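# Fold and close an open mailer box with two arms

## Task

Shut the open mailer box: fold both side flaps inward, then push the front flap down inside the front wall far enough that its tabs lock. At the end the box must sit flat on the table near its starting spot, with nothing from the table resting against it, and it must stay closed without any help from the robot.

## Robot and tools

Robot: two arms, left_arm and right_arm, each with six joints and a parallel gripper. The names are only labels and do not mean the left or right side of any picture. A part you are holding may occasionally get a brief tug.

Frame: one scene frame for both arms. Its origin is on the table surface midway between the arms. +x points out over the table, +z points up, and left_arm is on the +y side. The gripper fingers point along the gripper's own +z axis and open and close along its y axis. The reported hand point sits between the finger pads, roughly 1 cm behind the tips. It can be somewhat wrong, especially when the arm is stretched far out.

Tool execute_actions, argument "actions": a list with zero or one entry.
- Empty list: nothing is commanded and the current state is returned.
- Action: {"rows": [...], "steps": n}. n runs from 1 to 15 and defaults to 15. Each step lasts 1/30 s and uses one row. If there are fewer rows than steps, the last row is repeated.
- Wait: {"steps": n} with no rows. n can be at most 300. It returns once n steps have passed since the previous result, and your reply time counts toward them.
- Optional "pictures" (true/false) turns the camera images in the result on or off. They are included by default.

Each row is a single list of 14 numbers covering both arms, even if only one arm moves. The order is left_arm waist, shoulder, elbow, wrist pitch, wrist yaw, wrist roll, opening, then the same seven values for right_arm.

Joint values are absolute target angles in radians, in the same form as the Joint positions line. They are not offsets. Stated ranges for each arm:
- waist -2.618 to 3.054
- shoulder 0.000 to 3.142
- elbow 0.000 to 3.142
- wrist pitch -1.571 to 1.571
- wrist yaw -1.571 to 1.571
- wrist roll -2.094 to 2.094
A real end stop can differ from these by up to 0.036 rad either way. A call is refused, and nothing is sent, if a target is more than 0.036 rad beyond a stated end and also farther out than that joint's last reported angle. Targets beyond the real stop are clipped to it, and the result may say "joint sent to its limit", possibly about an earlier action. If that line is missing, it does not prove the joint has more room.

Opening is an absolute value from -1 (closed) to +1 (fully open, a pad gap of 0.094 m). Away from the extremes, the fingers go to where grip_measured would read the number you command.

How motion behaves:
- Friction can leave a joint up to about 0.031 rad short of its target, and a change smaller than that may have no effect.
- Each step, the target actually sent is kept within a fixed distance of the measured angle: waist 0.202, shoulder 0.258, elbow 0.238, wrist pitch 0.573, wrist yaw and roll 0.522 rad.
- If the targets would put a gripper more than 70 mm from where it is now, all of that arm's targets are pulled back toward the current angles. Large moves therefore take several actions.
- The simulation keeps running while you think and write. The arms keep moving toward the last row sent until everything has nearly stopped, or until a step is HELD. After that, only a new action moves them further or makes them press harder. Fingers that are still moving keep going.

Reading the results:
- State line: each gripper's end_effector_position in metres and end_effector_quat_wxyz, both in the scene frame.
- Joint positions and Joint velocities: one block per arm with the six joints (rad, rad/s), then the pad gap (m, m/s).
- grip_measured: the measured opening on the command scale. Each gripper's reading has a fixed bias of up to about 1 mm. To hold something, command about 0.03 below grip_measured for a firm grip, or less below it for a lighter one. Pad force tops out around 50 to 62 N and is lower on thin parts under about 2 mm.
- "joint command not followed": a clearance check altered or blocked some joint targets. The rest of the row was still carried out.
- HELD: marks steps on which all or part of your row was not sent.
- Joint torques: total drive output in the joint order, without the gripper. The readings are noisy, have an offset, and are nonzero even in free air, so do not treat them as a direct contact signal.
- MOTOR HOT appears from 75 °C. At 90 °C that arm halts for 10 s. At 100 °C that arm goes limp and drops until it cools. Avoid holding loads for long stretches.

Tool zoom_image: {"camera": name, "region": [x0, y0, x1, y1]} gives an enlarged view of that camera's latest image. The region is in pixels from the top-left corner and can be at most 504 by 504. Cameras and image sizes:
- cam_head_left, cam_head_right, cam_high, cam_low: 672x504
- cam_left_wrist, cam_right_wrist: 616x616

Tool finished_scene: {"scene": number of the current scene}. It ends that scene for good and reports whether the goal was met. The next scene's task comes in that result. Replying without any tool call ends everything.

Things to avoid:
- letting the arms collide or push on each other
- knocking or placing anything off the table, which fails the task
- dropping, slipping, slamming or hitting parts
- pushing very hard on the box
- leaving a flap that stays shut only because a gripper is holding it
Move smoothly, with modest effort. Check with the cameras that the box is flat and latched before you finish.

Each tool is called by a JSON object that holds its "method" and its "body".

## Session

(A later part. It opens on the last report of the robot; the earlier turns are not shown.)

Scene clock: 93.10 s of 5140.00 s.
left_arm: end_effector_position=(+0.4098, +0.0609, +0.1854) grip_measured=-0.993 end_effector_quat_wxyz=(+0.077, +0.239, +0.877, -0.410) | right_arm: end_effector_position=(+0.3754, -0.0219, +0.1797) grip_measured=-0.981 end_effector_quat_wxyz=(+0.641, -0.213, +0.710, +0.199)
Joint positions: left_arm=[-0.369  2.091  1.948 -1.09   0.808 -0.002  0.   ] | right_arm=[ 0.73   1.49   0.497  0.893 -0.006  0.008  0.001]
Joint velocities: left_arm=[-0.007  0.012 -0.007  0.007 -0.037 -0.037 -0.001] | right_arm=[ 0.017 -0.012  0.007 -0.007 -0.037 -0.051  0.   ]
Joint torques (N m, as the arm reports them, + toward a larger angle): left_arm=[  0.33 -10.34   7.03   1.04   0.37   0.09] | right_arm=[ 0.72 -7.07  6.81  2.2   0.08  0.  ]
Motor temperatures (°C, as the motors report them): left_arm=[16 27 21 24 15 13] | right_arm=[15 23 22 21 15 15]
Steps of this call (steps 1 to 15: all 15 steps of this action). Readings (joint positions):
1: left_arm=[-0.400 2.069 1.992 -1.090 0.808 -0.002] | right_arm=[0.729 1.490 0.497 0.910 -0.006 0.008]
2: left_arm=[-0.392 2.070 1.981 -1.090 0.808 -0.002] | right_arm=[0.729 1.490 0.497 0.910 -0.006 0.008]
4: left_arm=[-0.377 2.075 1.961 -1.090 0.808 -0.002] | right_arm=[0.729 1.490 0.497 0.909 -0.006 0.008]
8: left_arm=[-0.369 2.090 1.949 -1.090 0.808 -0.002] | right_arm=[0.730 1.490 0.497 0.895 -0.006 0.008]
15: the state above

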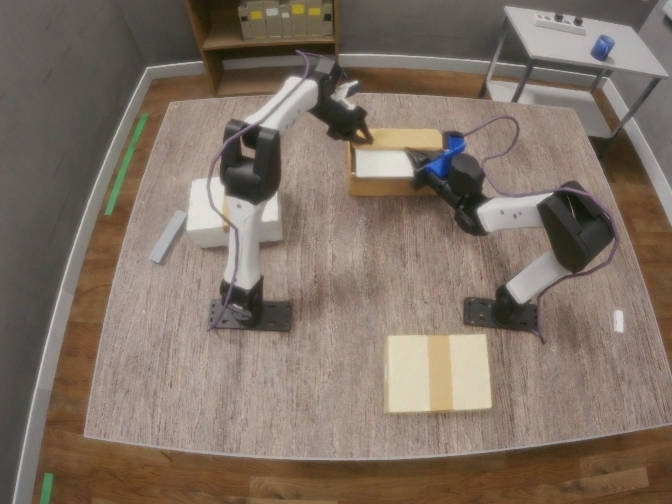

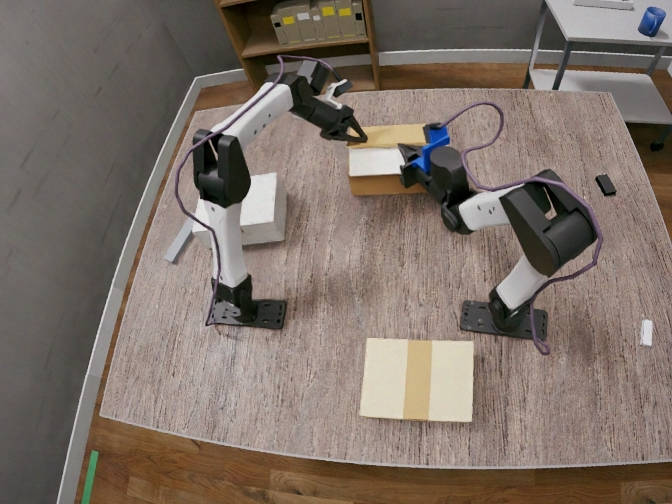

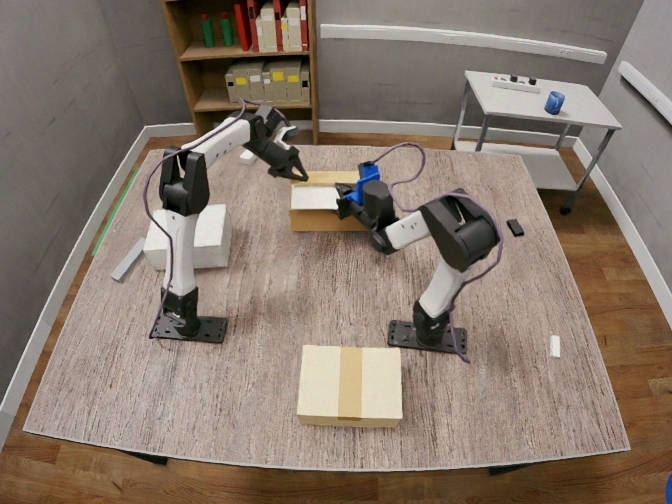

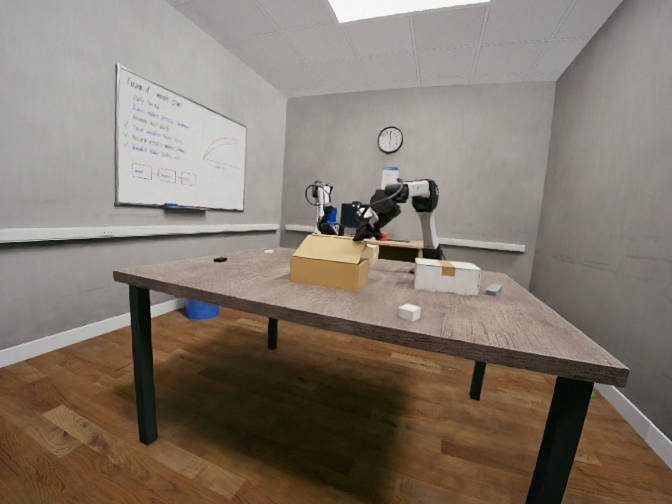

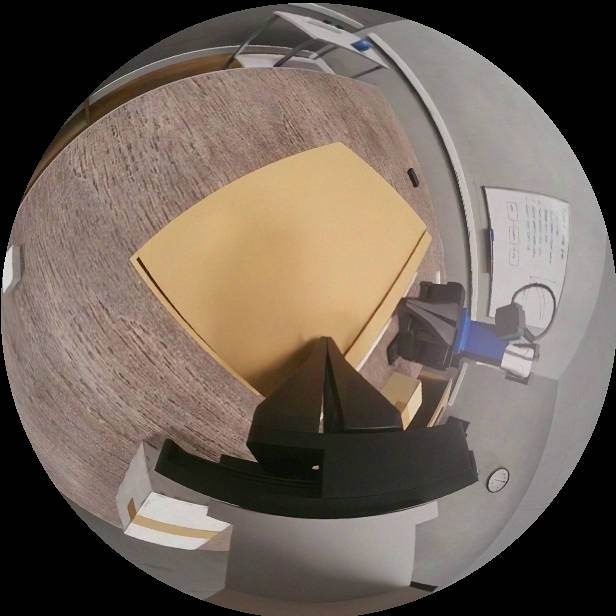

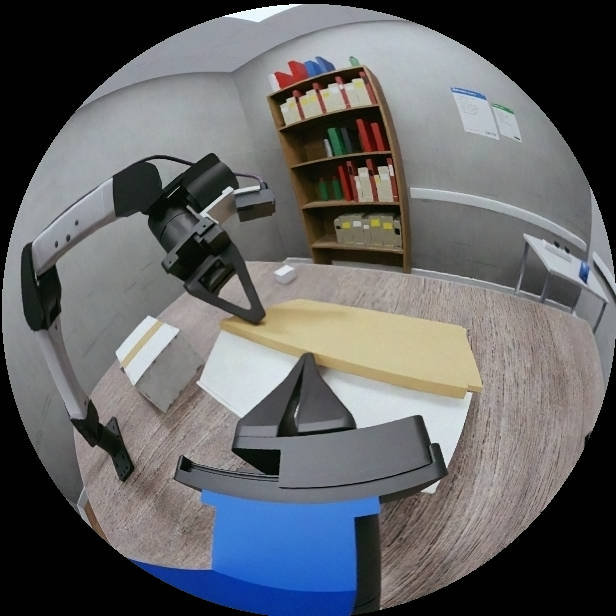

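{"method": "execute_actions", "body": {"actions": [{"rows":[[-0.37,2.11,1.93,-1.1,0.8,0,-1,0.74,1.45,0.455,0.88,0,0,-1],[-0.37,2.11,1.93,-1.1,0.8,0,-1,0.745,1.42,0.425,0.87,0,0,-1],[-0.37,2.11,1.93,-1.1,0.8,0,-1,0.75,1.39,0.395,0.85,0,0,-1],[-0.37,2.11,1.93,-1.1,0.8,0,-1,0.755,1.36,0.365,0.83,0,0,-1],[-0.37,2.11,1.93,-1.1,0.8,0,-1,0.76,1.33,0.335,0.8,0,0,-1],[-0.37,2.11,1.93,-1.1,0.8,0,-1,0.76,1.31,0.315,0.77,0,0,-1],[-0.37,2.11,1.93,-1.1,0.8,0,-1,0.76,1.31,0.315,0.75,0,0,-1]],"steps":15}]}}

{"method": "zoom_image", "body": {"camera": "cam_head_left", "region": [300, 90, 500, 240]}}

Scene clock: 94.90 s of 5140.00 s.
left_arm: end_effector_position=(+0.4098, +0.0609, +0.1854) grip_measured=-0.993 end_effector_quat_wxyz=(+0.077, +0.239, +0.877, -0.410) | right_arm: end_effector_position=(+0.3303, -0.0424, +0.1414) grip_measured=-0.981 end_effector_quat_wxyz=(+0.593, -0.233, +0.747, +0.191)
Joint positions: left_arm=[-0.369  2.091  1.948 -1.09   0.808 -0.002  0.   ] | right_arm=[ 0.751  1.324  0.327  0.771 -0.005  0.008  0.001]
Joint velocities: left_arm=[ 0.007  0.012  0.017 -0.051 -0.007 -0.007 -0.001] | right_arm=[-0.002  0.002  0.007 -0.066 -0.007 -0.007  0.001]
Joint torques (N m, as the arm reports them, + toward a larger angle): left_arm=[  0.31 -10.39   7.05   1.04   0.38   0.09] | right_arm=[ 0.8  -5.41  7.21  2.16  0.06  0.  ]
Motor temperatures (°C, as the motors report them): left_arm=[16 27 21 23 15 13] | right_arm=[15 23 22 21 15 15]
Steps of this call (steps 1 to 15: the robot went on to your last target; steps 16 to 39: nothing new was sent; steps 40 to 54: all 15 steps of this action). Readings (joint positions):
40: left_arm=[-0.369 2.091 1.948 -1.090 0.808 -0.002] | right_arm=[0.730 1.487 0.493 0.893 -0.006 0.008]
41: left_arm=[-0.369 2.091 1.948 -1.090 0.808 -0.002] | right_arm=[0.730 1.475 0.480 0.892 -0.006 0.008]
43: left_arm=[-0.369 2.091 1.948 -1.090 0.808 -0.002] | right_arm=[0.736 1.427 0.432 0.880 -0.005 0.008]
47: left_arm=[-0.369 2.091 1.948 -1.090 0.808 -0.002] | right_arm=[0.751 1.328 0.336 0.821 -0.005 0.008]
54: the state above

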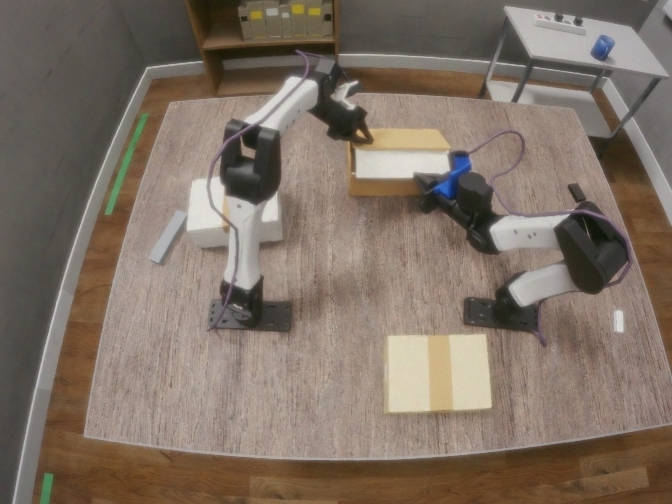

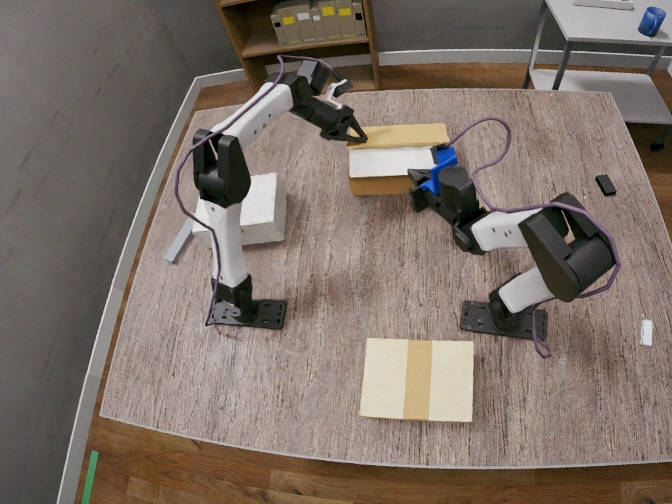

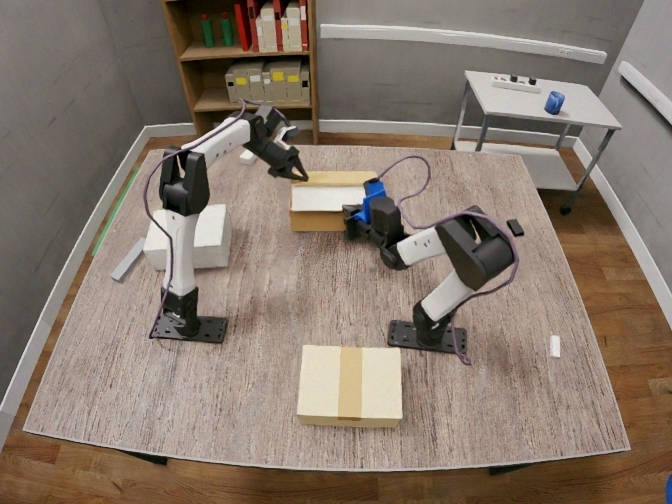

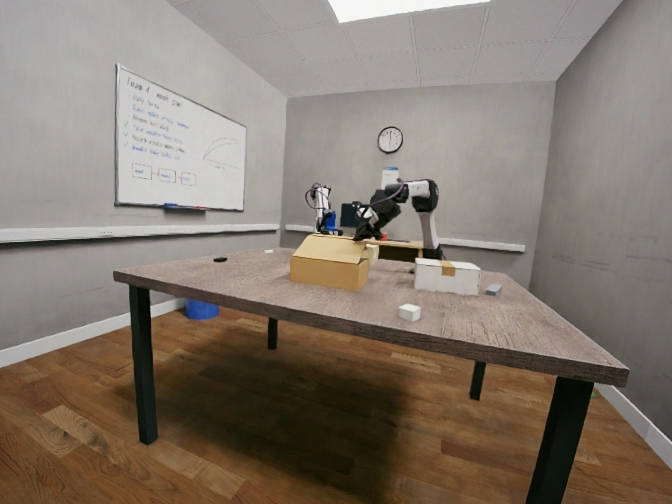

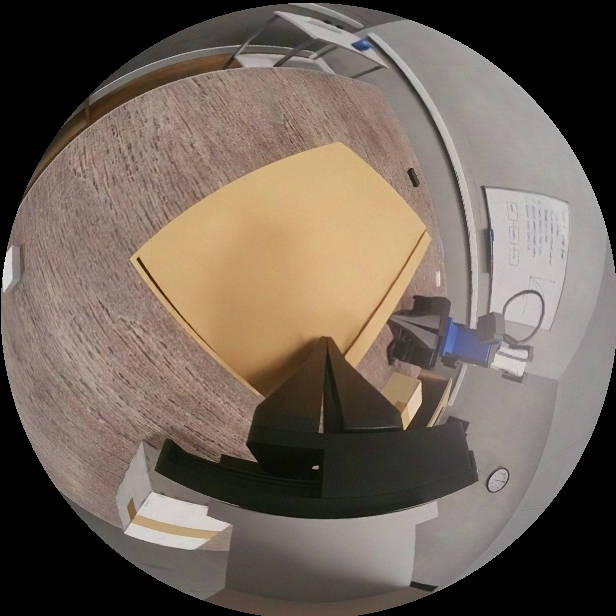

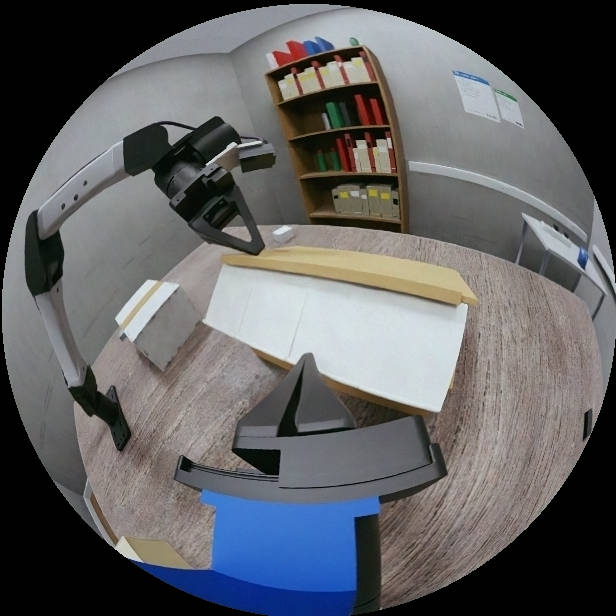

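Region (300, 90, 500, 240) of cam_head_left's 672x504 image, scaled by 2.520, with more detail than that image has; it fills the top 378 rows of this view, and the rest is white.

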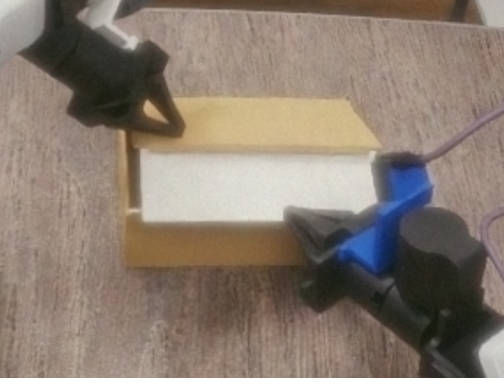

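Tip near the lower edge. Push forward slowly.

{"method": "execute_actions", "body": {"actions": [{"rows":[[-0.37,2.11,1.93,-1.1,0.8,0,-1,0.76,1.345,0.35,0.77,0,0,-1],[-0.37,2.11,1.93,-1.1,0.8,0,-1,0.76,1.36,0.365,0.77,0,0,-1],[-0.37,2.11,1.93,-1.1,0.8,0,-1,0.76,1.375,0.38,0.77,0,0,-1],[-0.37,2.11,1.93,-1.1,0.8,0,-1,0.76,1.39,0.395,0.76,0,0,-1],[-0.37,2.11,1.93,-1.1,0.8,0,-1,0.76,1.405,0.41,0.76,0,0,-1],[-0.37,2.11,1.93,-1.1,0.8,0,-1,0.76,1.42,0.425,0.75,0,0,-1],[-0.37,2.11,1.93,-1.1,0.8,0,-1,0.76,1.435,0.44,0.74,0,0,-1],[-0.37,2.11,1.93,-1.1,0.8,0,-1,0.76,1.45,0.455,0.73,0,0,-1],[-0.37,2.11,1.93,-1.1,0.8,0,-1,0.76,1.465,0.47,0.72,0,0,-1],[-0.37,2.11,1.93,-1.1,0.8,0,-1,0.76,1.48,0.485,0.72,0,0,-1],[-0.37,2.11,1.93,-1.1,0.8,0,-1,0.76,1.495,0.5,0.72,0,0,-1],[-0.37,2.11,1.93,-1.1,0.8,0,-1,0.76,1.51,0.515,0.72,0,0,-1]],"steps":15}]}}

{"method": "zoom_image", "body": {"camera": "cam_head_left", "region": [300, 90, 500, 240]}}

Scene clock: 96.53 s of 5140.00 s.
left_arm: end_effector_position=(+0.4098, +0.0609, +0.1854) grip_measured=-0.993 end_effector_quat_wxyz=(+0.077, +0.239, +0.877, -0.410) | right_arm: end_effector_position=(+0.3652, -0.0180, +0.1417) grip_measured=-0.981 end_effector_quat_wxyz=(+0.582, -0.235, +0.756, +0.187)
Joint positions: left_arm=[-0.369  2.091  1.948 -1.09   0.808 -0.002  0.   ] | right_arm=[ 0.751  1.493  0.498  0.741 -0.005  0.008  0.001]
Joint velocities: left_arm=[-0.017  0.012  0.002 -0.066 -0.066 -0.007 -0.001] | right_arm=[-0.007  0.071  0.061 -0.037  0.037  0.007 -0.   ]
Joint torques (N m, as the arm reports them, + toward a larger angle): left_arm=[  0.32 -10.35   7.06   1.03   0.38   0.08] | right_arm=[ 0.81 -5.05 10.06  2.13  0.05  0.  ]
Motor temperatures (°C, as the motors report them): left_arm=[16 28 21 23 15 13] | right_arm=[15 22 22 21 15 15]
Steps of this call (steps 1 to 15: the robot went on to your last target; steps 16 to 34: nothing new was sent; steps 35 to 49: all 15 steps of this action). Readings (joint positions):
35: left_arm=[-0.369 2.091 1.948 -1.090 0.808 -0.002] | right_arm=[0.751 1.324 0.327 0.764 -0.005 0.008]
36: left_arm=[-0.369 2.091 1.948 -1.090 0.808 -0.002] | right_arm=[0.751 1.327 0.330 0.764 -0.005 0.008]
38: left_arm=[-0.369 2.091 1.948 -1.090 0.808 -0.002] | right_arm=[0.751 1.348 0.352 0.764 -0.005 0.008]
42: left_arm=[-0.369 2.091 1.948 -1.090 0.808 -0.002] | right_arm=[0.751 1.409 0.414 0.760 -0.005 0.008]
49: the state above

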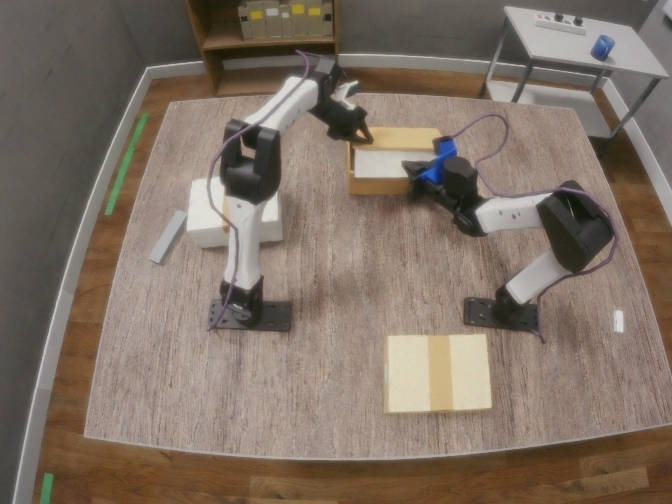

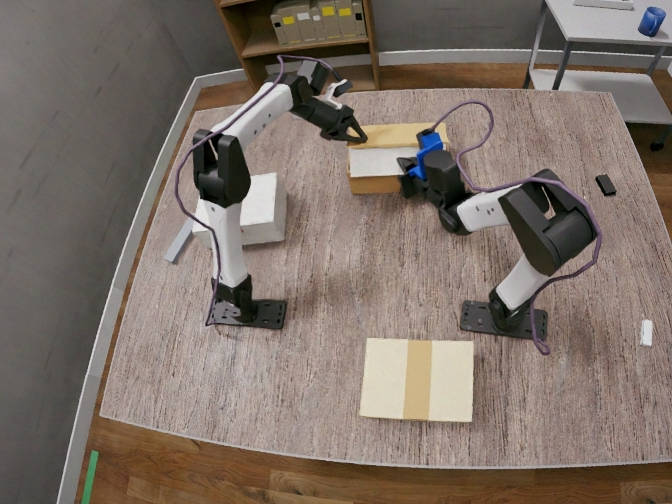

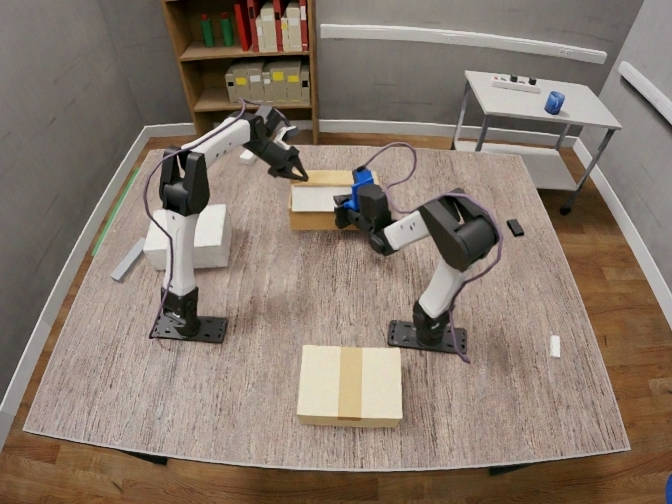

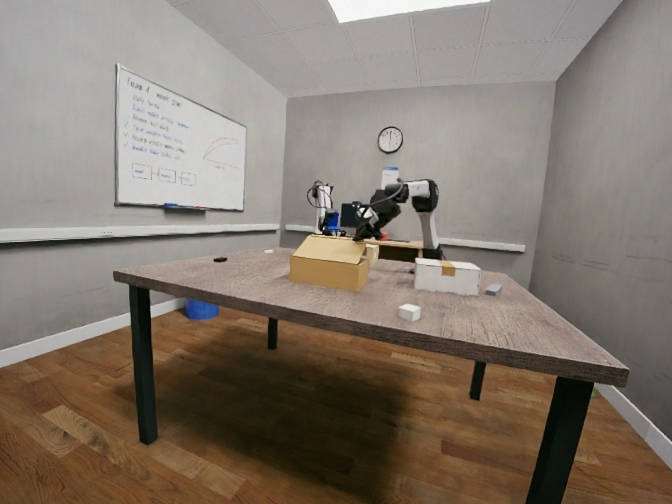

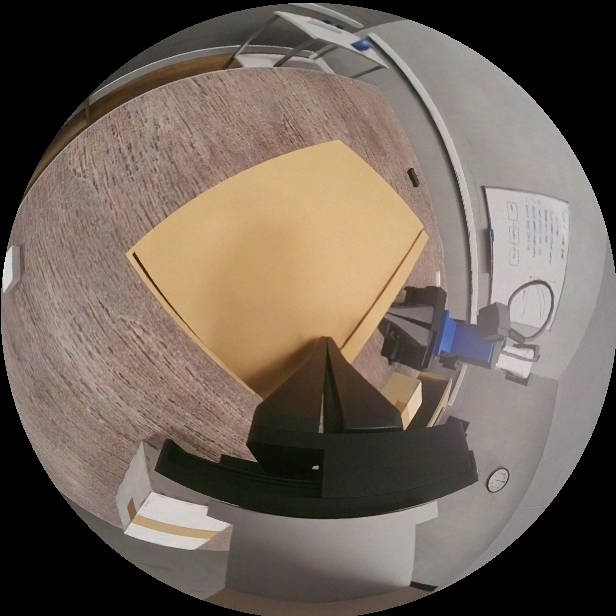

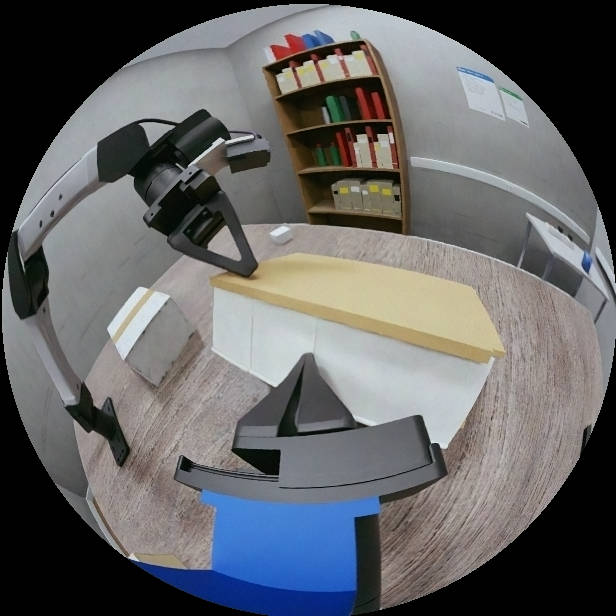

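Region (300, 90, 500, 240) of cam_head_left's 672x504 image, scaled by 2.520, with more detail than that image has; it fills the top 378 rows of this view, and the rest is white.

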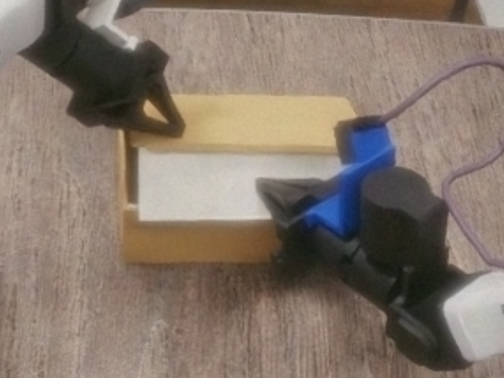

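{"method": "execute_actions", "body": {"actions": [{"rows":[[-0.37,2.11,1.93,-1.1,0.8,0,-1,0.76,1.52,0.525,0.73,0,0,-1],[-0.37,2.11,1.93,-1.1,0.8,0,-1,0.76,1.53,0.535,0.73,0,0,-1],[-0.37,2.11,1.93,-1.1,0.8,0,-1,0.76,1.54,0.545,0.73,0,0,-1],[-0.37,2.11,1.93,-1.1,0.8,0,-1,0.76,1.55,0.555,0.73,0,0,-1],[-0.37,2.11,1.93,-1.1,0.8,0,-1,0.76,1.56,0.565,0.73,0,0,-1],[-0.37,2.11,1.93,-1.1,0.8,0,-1,0.76,1.57,0.575,0.73,0,0,-1],[-0.37,2.11,1.93,-1.1,0.8,0,-1,0.76,1.58,0.585,0.73,0,0,-1]],"steps":15}]}}

{"method": "zoom_image", "body": {"camera": "cam_head_left", "region": [300, 90, 500, 240]}}

Scene clock: 105.07 s of 5140.00 s.
left_arm: end_effector_position=(+0.4098, +0.0609, +0.1854) grip_measured=-0.993 end_effector_quat_wxyz=(+0.077, +0.239, +0.877, -0.410) | right_arm: end_effector_position=(+0.3802, -0.0076, +0.1406) grip_measured=-0.981 end_effector_quat_wxyz=(+0.580, -0.236, +0.758, +0.186)
Joint positions: left_arm=[-0.369  2.091  1.948 -1.09   0.808 -0.002  0.   ] | right_arm=[ 0.751  1.565  0.568  0.735 -0.005  0.008  0.001]
Joint velocities: left_arm=[ 0.022 -0.012  0.012  0.037  0.007  0.022 -0.001] | right_arm=[-0.002 -0.012  0.007 -0.007 -0.007 -0.066 -0.   ]
Joint torques (N m, as the arm reports them, + toward a larger angle): left_arm=[  0.25 -10.4    7.05   1.04   0.38   0.09] | right_arm=[ 0.86 -5.57 10.15  2.23  0.06  0.  ]
Motor temperatures (°C, as the motors report them): left_arm=[16 29 21 22 15 13] | right_arm=[15 22 23 21 15 15]
Steps of this call (steps 1 to 15: the robot went on to your last target; steps 16 to 90: nothing new was sent; then 5.03 s passed at rest; steps 91 to 105: all 15 steps of this action). Readings (joint positions):
91: left_arm=[-0.369 2.091 1.948 -1.090 0.808 -0.002] | right_arm=[0.751 1.495 0.500 0.735 -0.005 0.008]
92: left_arm=[-0.369 2.091 1.948 -1.090 0.808 -0.002] | right_arm=[0.751 1.499 0.504 0.735 -0.005 0.008]
94: left_arm=[-0.369 2.091 1.948 -1.090 0.808 -0.002] | right_arm=[0.751 1.515 0.521 0.735 -0.005 0.008]
98: left_arm=[-0.369 2.091 1.948 -1.090 0.808 -0.002] | right_arm=[0.751 1.556 0.559 0.735 -0.005 0.008]
105: the state above

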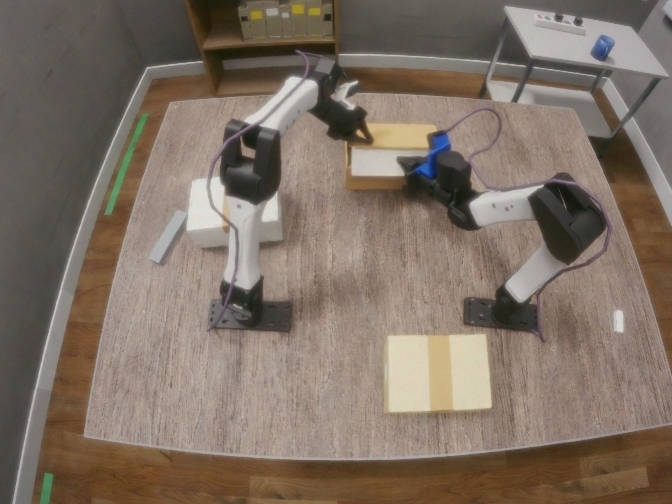

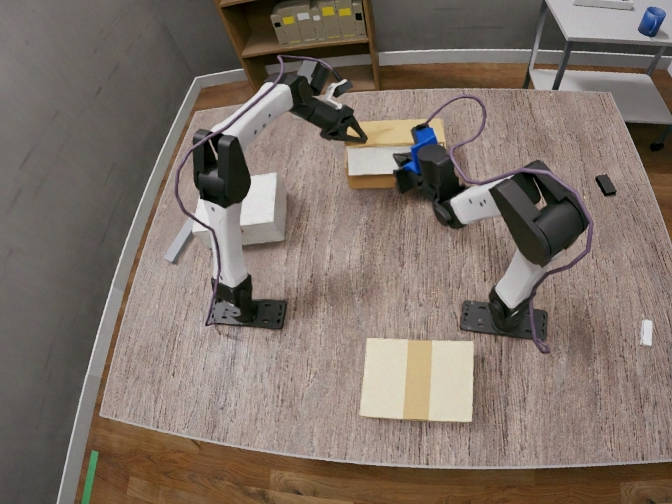

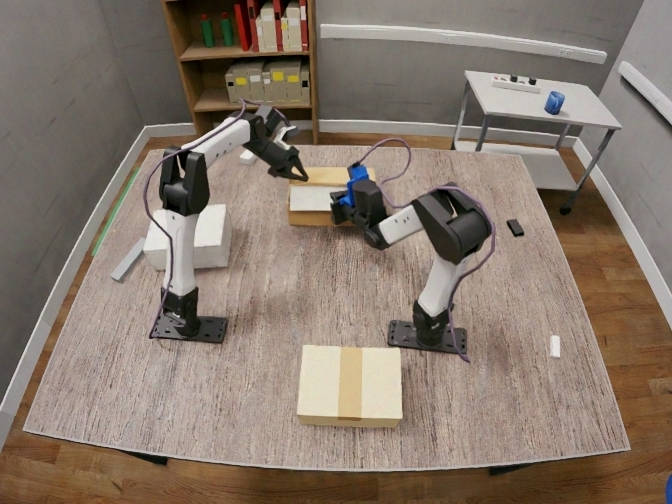

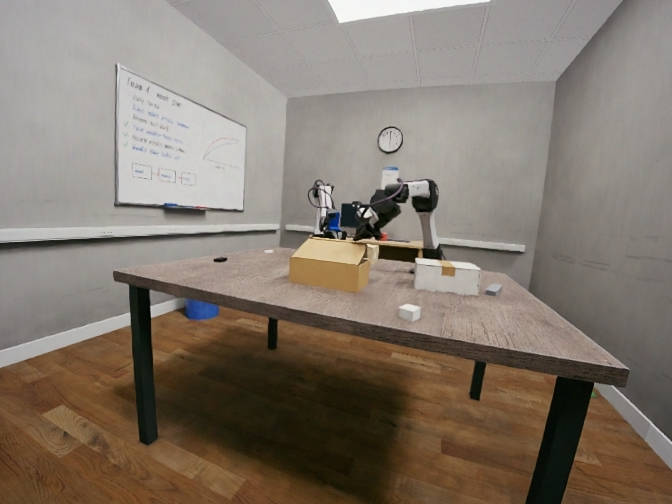

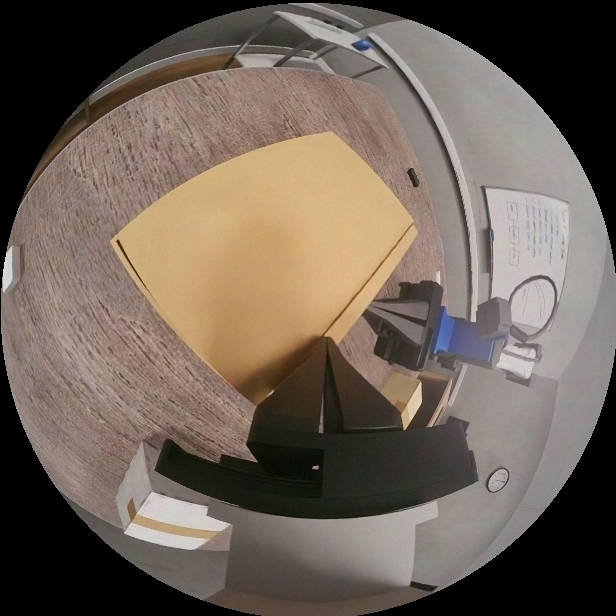

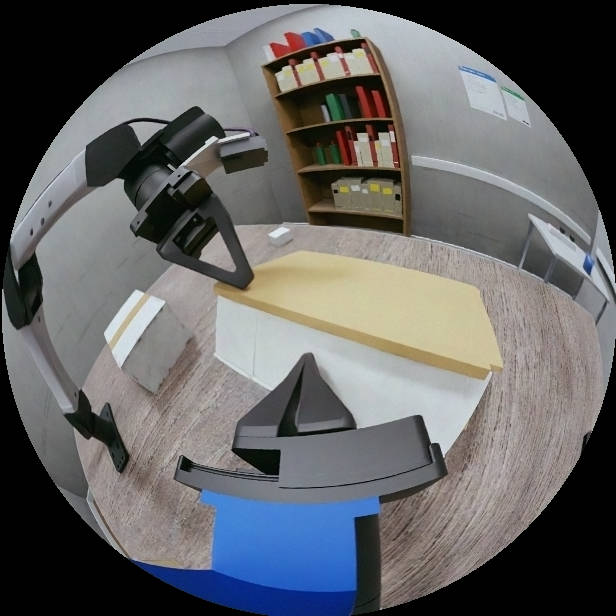

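Region (300, 90, 500, 240) of cam_head_left's 672x504 image, scaled by 2.520, with more detail than that image has; it fills the top 378 rows of this view, and the rest is white.

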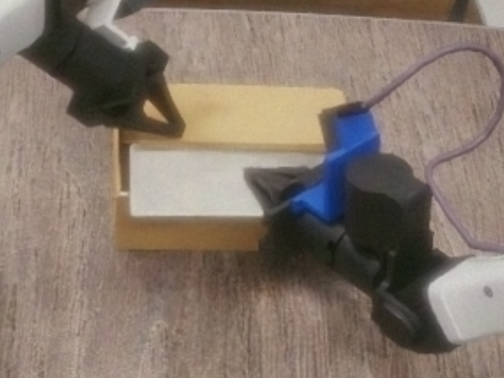

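{"method": "execute_actions", "body": {"actions": [{"rows":[[-0.36,2.09,1.98,-1.08,0.8,0,-1,0.76,1.54,0.545,0.73,0,0,-1],[-0.34,2.09,2.0,-1.06,0.8,0,-1,0.76,1.53,0.535,0.73,0,0,-1],[-0.31,2.09,2.02,-1.02,0.8,0,-1,0.76,1.52,0.525,0.73,0,0,-1],[-0.28,2.09,2.03,-0.96,0.8,0,-1,0.76,1.51,0.515,0.73,0,0,-1],[-0.25,2.1,2.03,-0.9,0.8,0,-1,0.76,1.51,0.515,0.73,0,0,-1],[-0.22,2.12,2.02,-0.82,0.8,0,-1,0.76,1.51,0.515,0.73,0,0,-1],[-0.19,2.14,2.0,-0.74,0.8,0,-1,0.76,1.51,0.515,0.73,0,0,-1],[-0.16,2.16,1.98,-0.66,0.8,0,-1,0.76,1.51,0.515,0.73,0,0,-1],[-0.14,2.18,1.96,-0.58,0.8,0,-1,0.76,1.51,0.515,0.73,0,0,-1],[-0.13,2.2,1.94,-0.5,0.8,0,-1,0.76,1.51,0.515,0.73,0,0,-1],[-0.13,2.23,1.92,-0.42,0.8,0,-1,0.76,1.51,0.515,0.73,0,0,-1],[-0.13,2.26,1.91,-0.36,0.8,0,-1,0.76,1.51,0.515,0.73,0,0,-1],[-0.13,2.29,1.9,-0.31,0.8,0,-1,0.76,1.51,0.515,0.73,0,0,-1]],"steps":15}], "pictures": false}}

{"method": "execute_actions", "body": {"actions": [{"rows":[[-0.15,2.29,1.9,-0.31,0.8,0,-1,0.76,1.51,0.515,0.73,0,0,-1],[-0.17,2.29,1.9,-0.31,0.8,0,-1,0.76,1.51,0.515,0.73,0,0,-1],[-0.19,2.29,1.9,-0.31,0.8,0,-1,0.76,1.51,0.515,0.73,0,0,-1],[-0.21,2.29,1.9,-0.31,0.8,0,-1,0.76,1.51,0.515,0.73,0,0,-1],[-0.23,2.29,1.9,-0.31,0.8,0,-1,0.76,1.51,0.515,0.73,0,0,-1],[-0.25,2.29,1.9,-0.31,0.8,0,-1,0.76,1.51,0.515,0.73,0,0,-1],[-0.27,2.29,1.9,-0.31,0.8,0,-1,0.76,1.51,0.515,0.73,0,0,-1]],"steps":15}]}}

Scene clock: 109.30 s of 5140.00 s.
left_arm: end_effector_position=(+0.5797, +0.1586, +0.1721) grip_measured=-0.993 end_effector_quat_wxyz=(+0.336, +0.204, +0.836, -0.382) | right_arm: end_effector_position=(+0.3720, -0.0133, +0.1418) grip_measured=-0.981 end_effector_quat_wxyz=(+0.581, -0.236, +0.757, +0.187)
Joint positions: left_arm=[-0.105  2.237  1.938 -0.469  0.804 -0.002  0.   ] | right_arm=[ 0.751  1.524  0.531  0.735 -0.005  0.008  0.001]
Joint velocities: left_arm=[-0.012  0.794 -0.379  1.106 -0.007  0.022 -0.001] | right_arm=[ 0.002  0.017  0.007  0.022 -0.007  0.037 -0.001]
Joint torques (N m, as the arm reports them, + toward a larger angle): left_arm=[ -1.97 -13.25   7.98   1.91   0.43   0.08] | right_arm=[ 0.82 -7.49  6.82  2.23  0.06  0.  ]
Motor temperatures (°C, as the motors report them): left_arm=[16 29 21 22 15 13] | right_arm=[15 22 23 22 15 15]
Steps of this call (steps 1 to 15: the robot went on to your last target; steps 16 to 90: nothing new was sent; then 0.73 s passed at rest; steps 91 to 105: all 15 steps of this action). Readings (joint positions):
91: left_arm=[-0.369 2.091 1.951 -1.090 0.808 -0.002] | right_arm=[0.751 1.564 0.567 0.735 -0.005 0.008]
92: left_arm=[-0.368 2.091 1.958 -1.090 0.808 -0.002] | right_arm=[0.751 1.560 0.564 0.735 -0.005 0.008]
94: left_arm=[-0.350 2.091 1.985 -1.074 0.808 -0.002] | right_arm=[0.751 1.543 0.548 0.735 -0.005 0.008]
98: left_arm=[-0.242 2.094 2.010 -0.904 0.809 -0.002] | right_arm=[0.751 1.524 0.531 0.735 -0.005 0.008]
105: the state above

Scene clock: 109.80 s of 5140.00 s.
left_arm: end_effector_position=(+0.5491, +0.0554, +0.1432) grip_measured=-0.993 end_effector_quat_wxyz=(+0.319, +0.287, +0.805, -0.410) | right_arm: end_effector_position=(+0.3720, -0.0133, +0.1418) grip_measured=-0.981 end_effector_quat_wxyz=(+0.581, -0.236, +0.757, +0.187)
Joint positions: left_arm=[-0.29   2.296  1.899 -0.327  0.801 -0.002  0.   ] | right_arm=[ 0.751  1.524  0.531  0.735 -0.005  0.008  0.001]
Joint velocities: left_arm=[ 0.134  0.007  0.012  0.022 -0.081  0.022 -0.002] | right_arm=[-0.002 -0.017 -0.017 -0.066  0.007 -0.037  0.   ]
Joint torques (N m, as the arm reports them, + toward a larger angle): left_arm=[  1.46 -14.44   9.66   2.12   0.34   0.08] | right_arm=[ 0.81 -7.49  6.85  2.23  0.06 -0.01]
Motor temperatures (°C, as the motors report them): left_arm=[16 30 21 22 15 13] | right_arm=[15 22 23 22 15 15]
Steps of this call (steps 1 to 15: all 15 steps of this action). Readings (joint positions):
1: left_arm=[-0.108 2.262 1.926 -0.440 0.801 -0.002] | right_arm=[0.751 1.524 0.531 0.735 -0.005 0.008]
2: left_arm=[-0.116 2.281 1.916 -0.421 0.799 -0.002] | right_arm=[0.751 1.524 0.531 0.735 -0.005 0.008]
4: left_arm=[-0.144 2.304 1.902 -0.401 0.795 -0.002] | right_arm=[0.751 1.524 0.531 0.735 -0.005 0.008]
8: left_arm=[-0.237 2.302 1.899 -0.361 0.794 -0.002] | right_arm=[0.751 1.524 0.531 0.735 -0.005 0.008]
15: the state above

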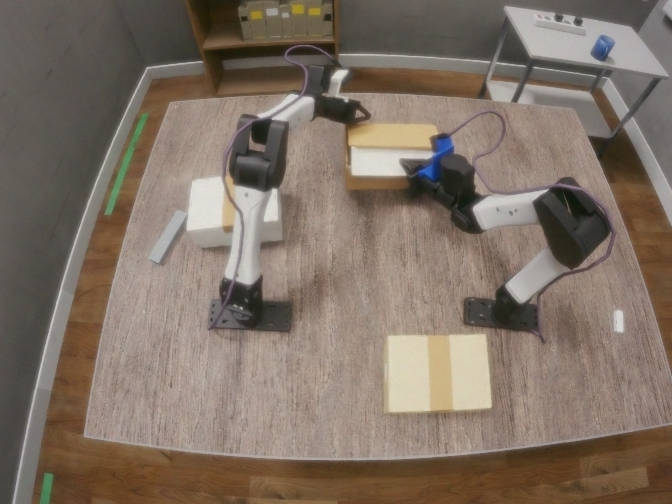

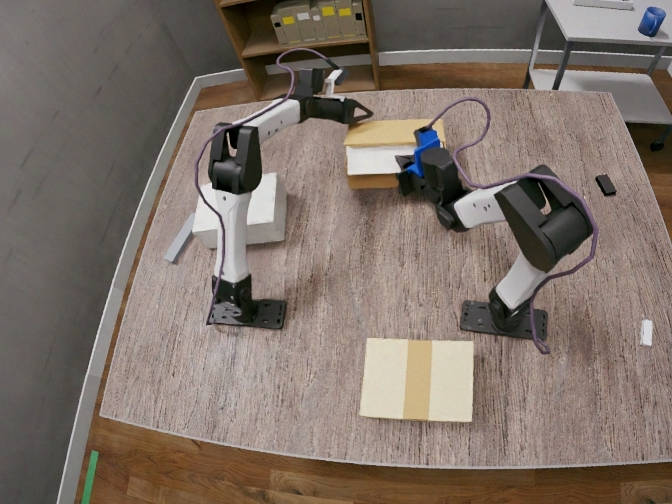

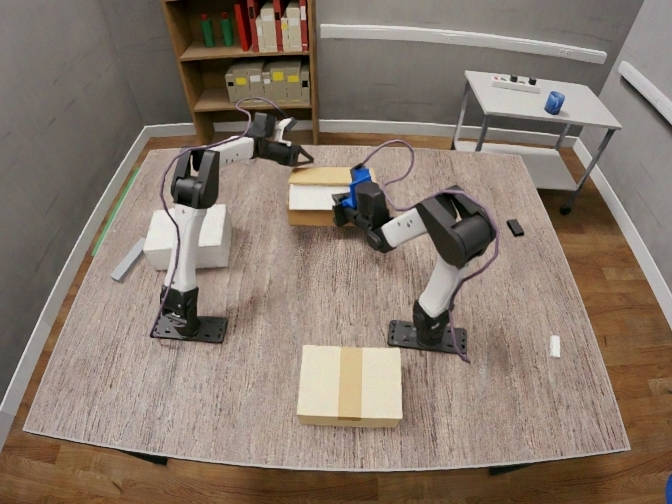

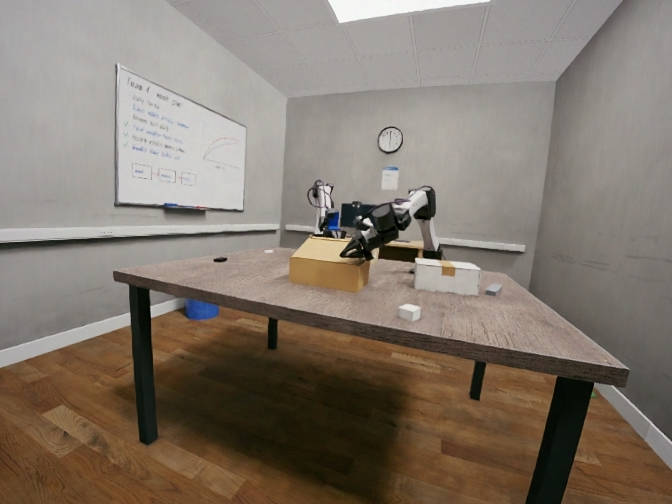

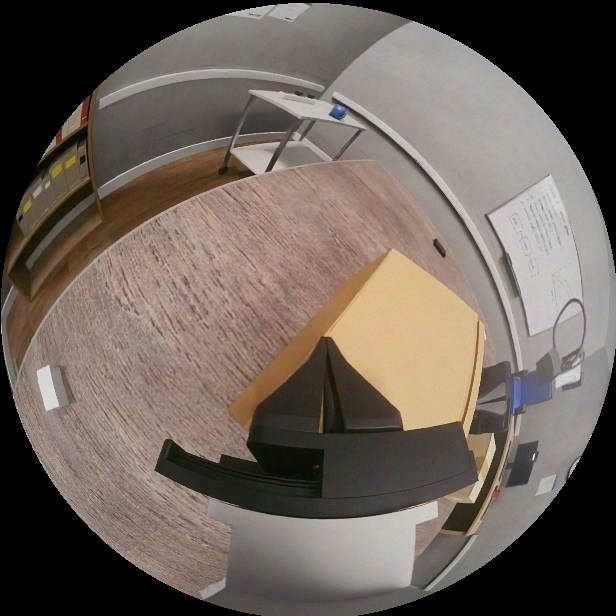

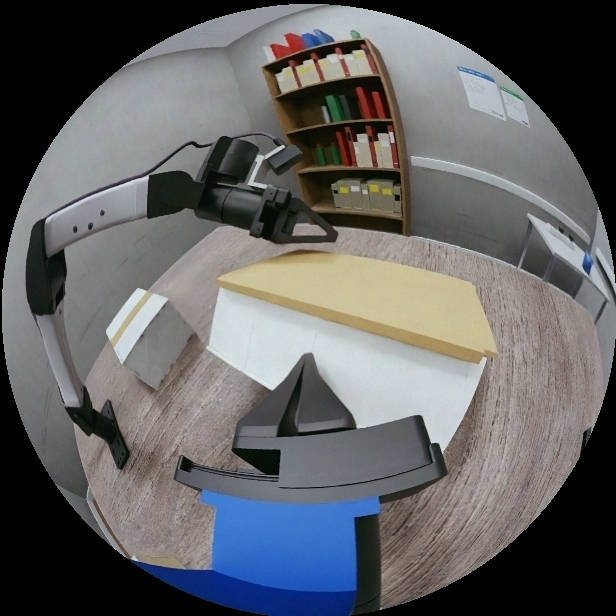

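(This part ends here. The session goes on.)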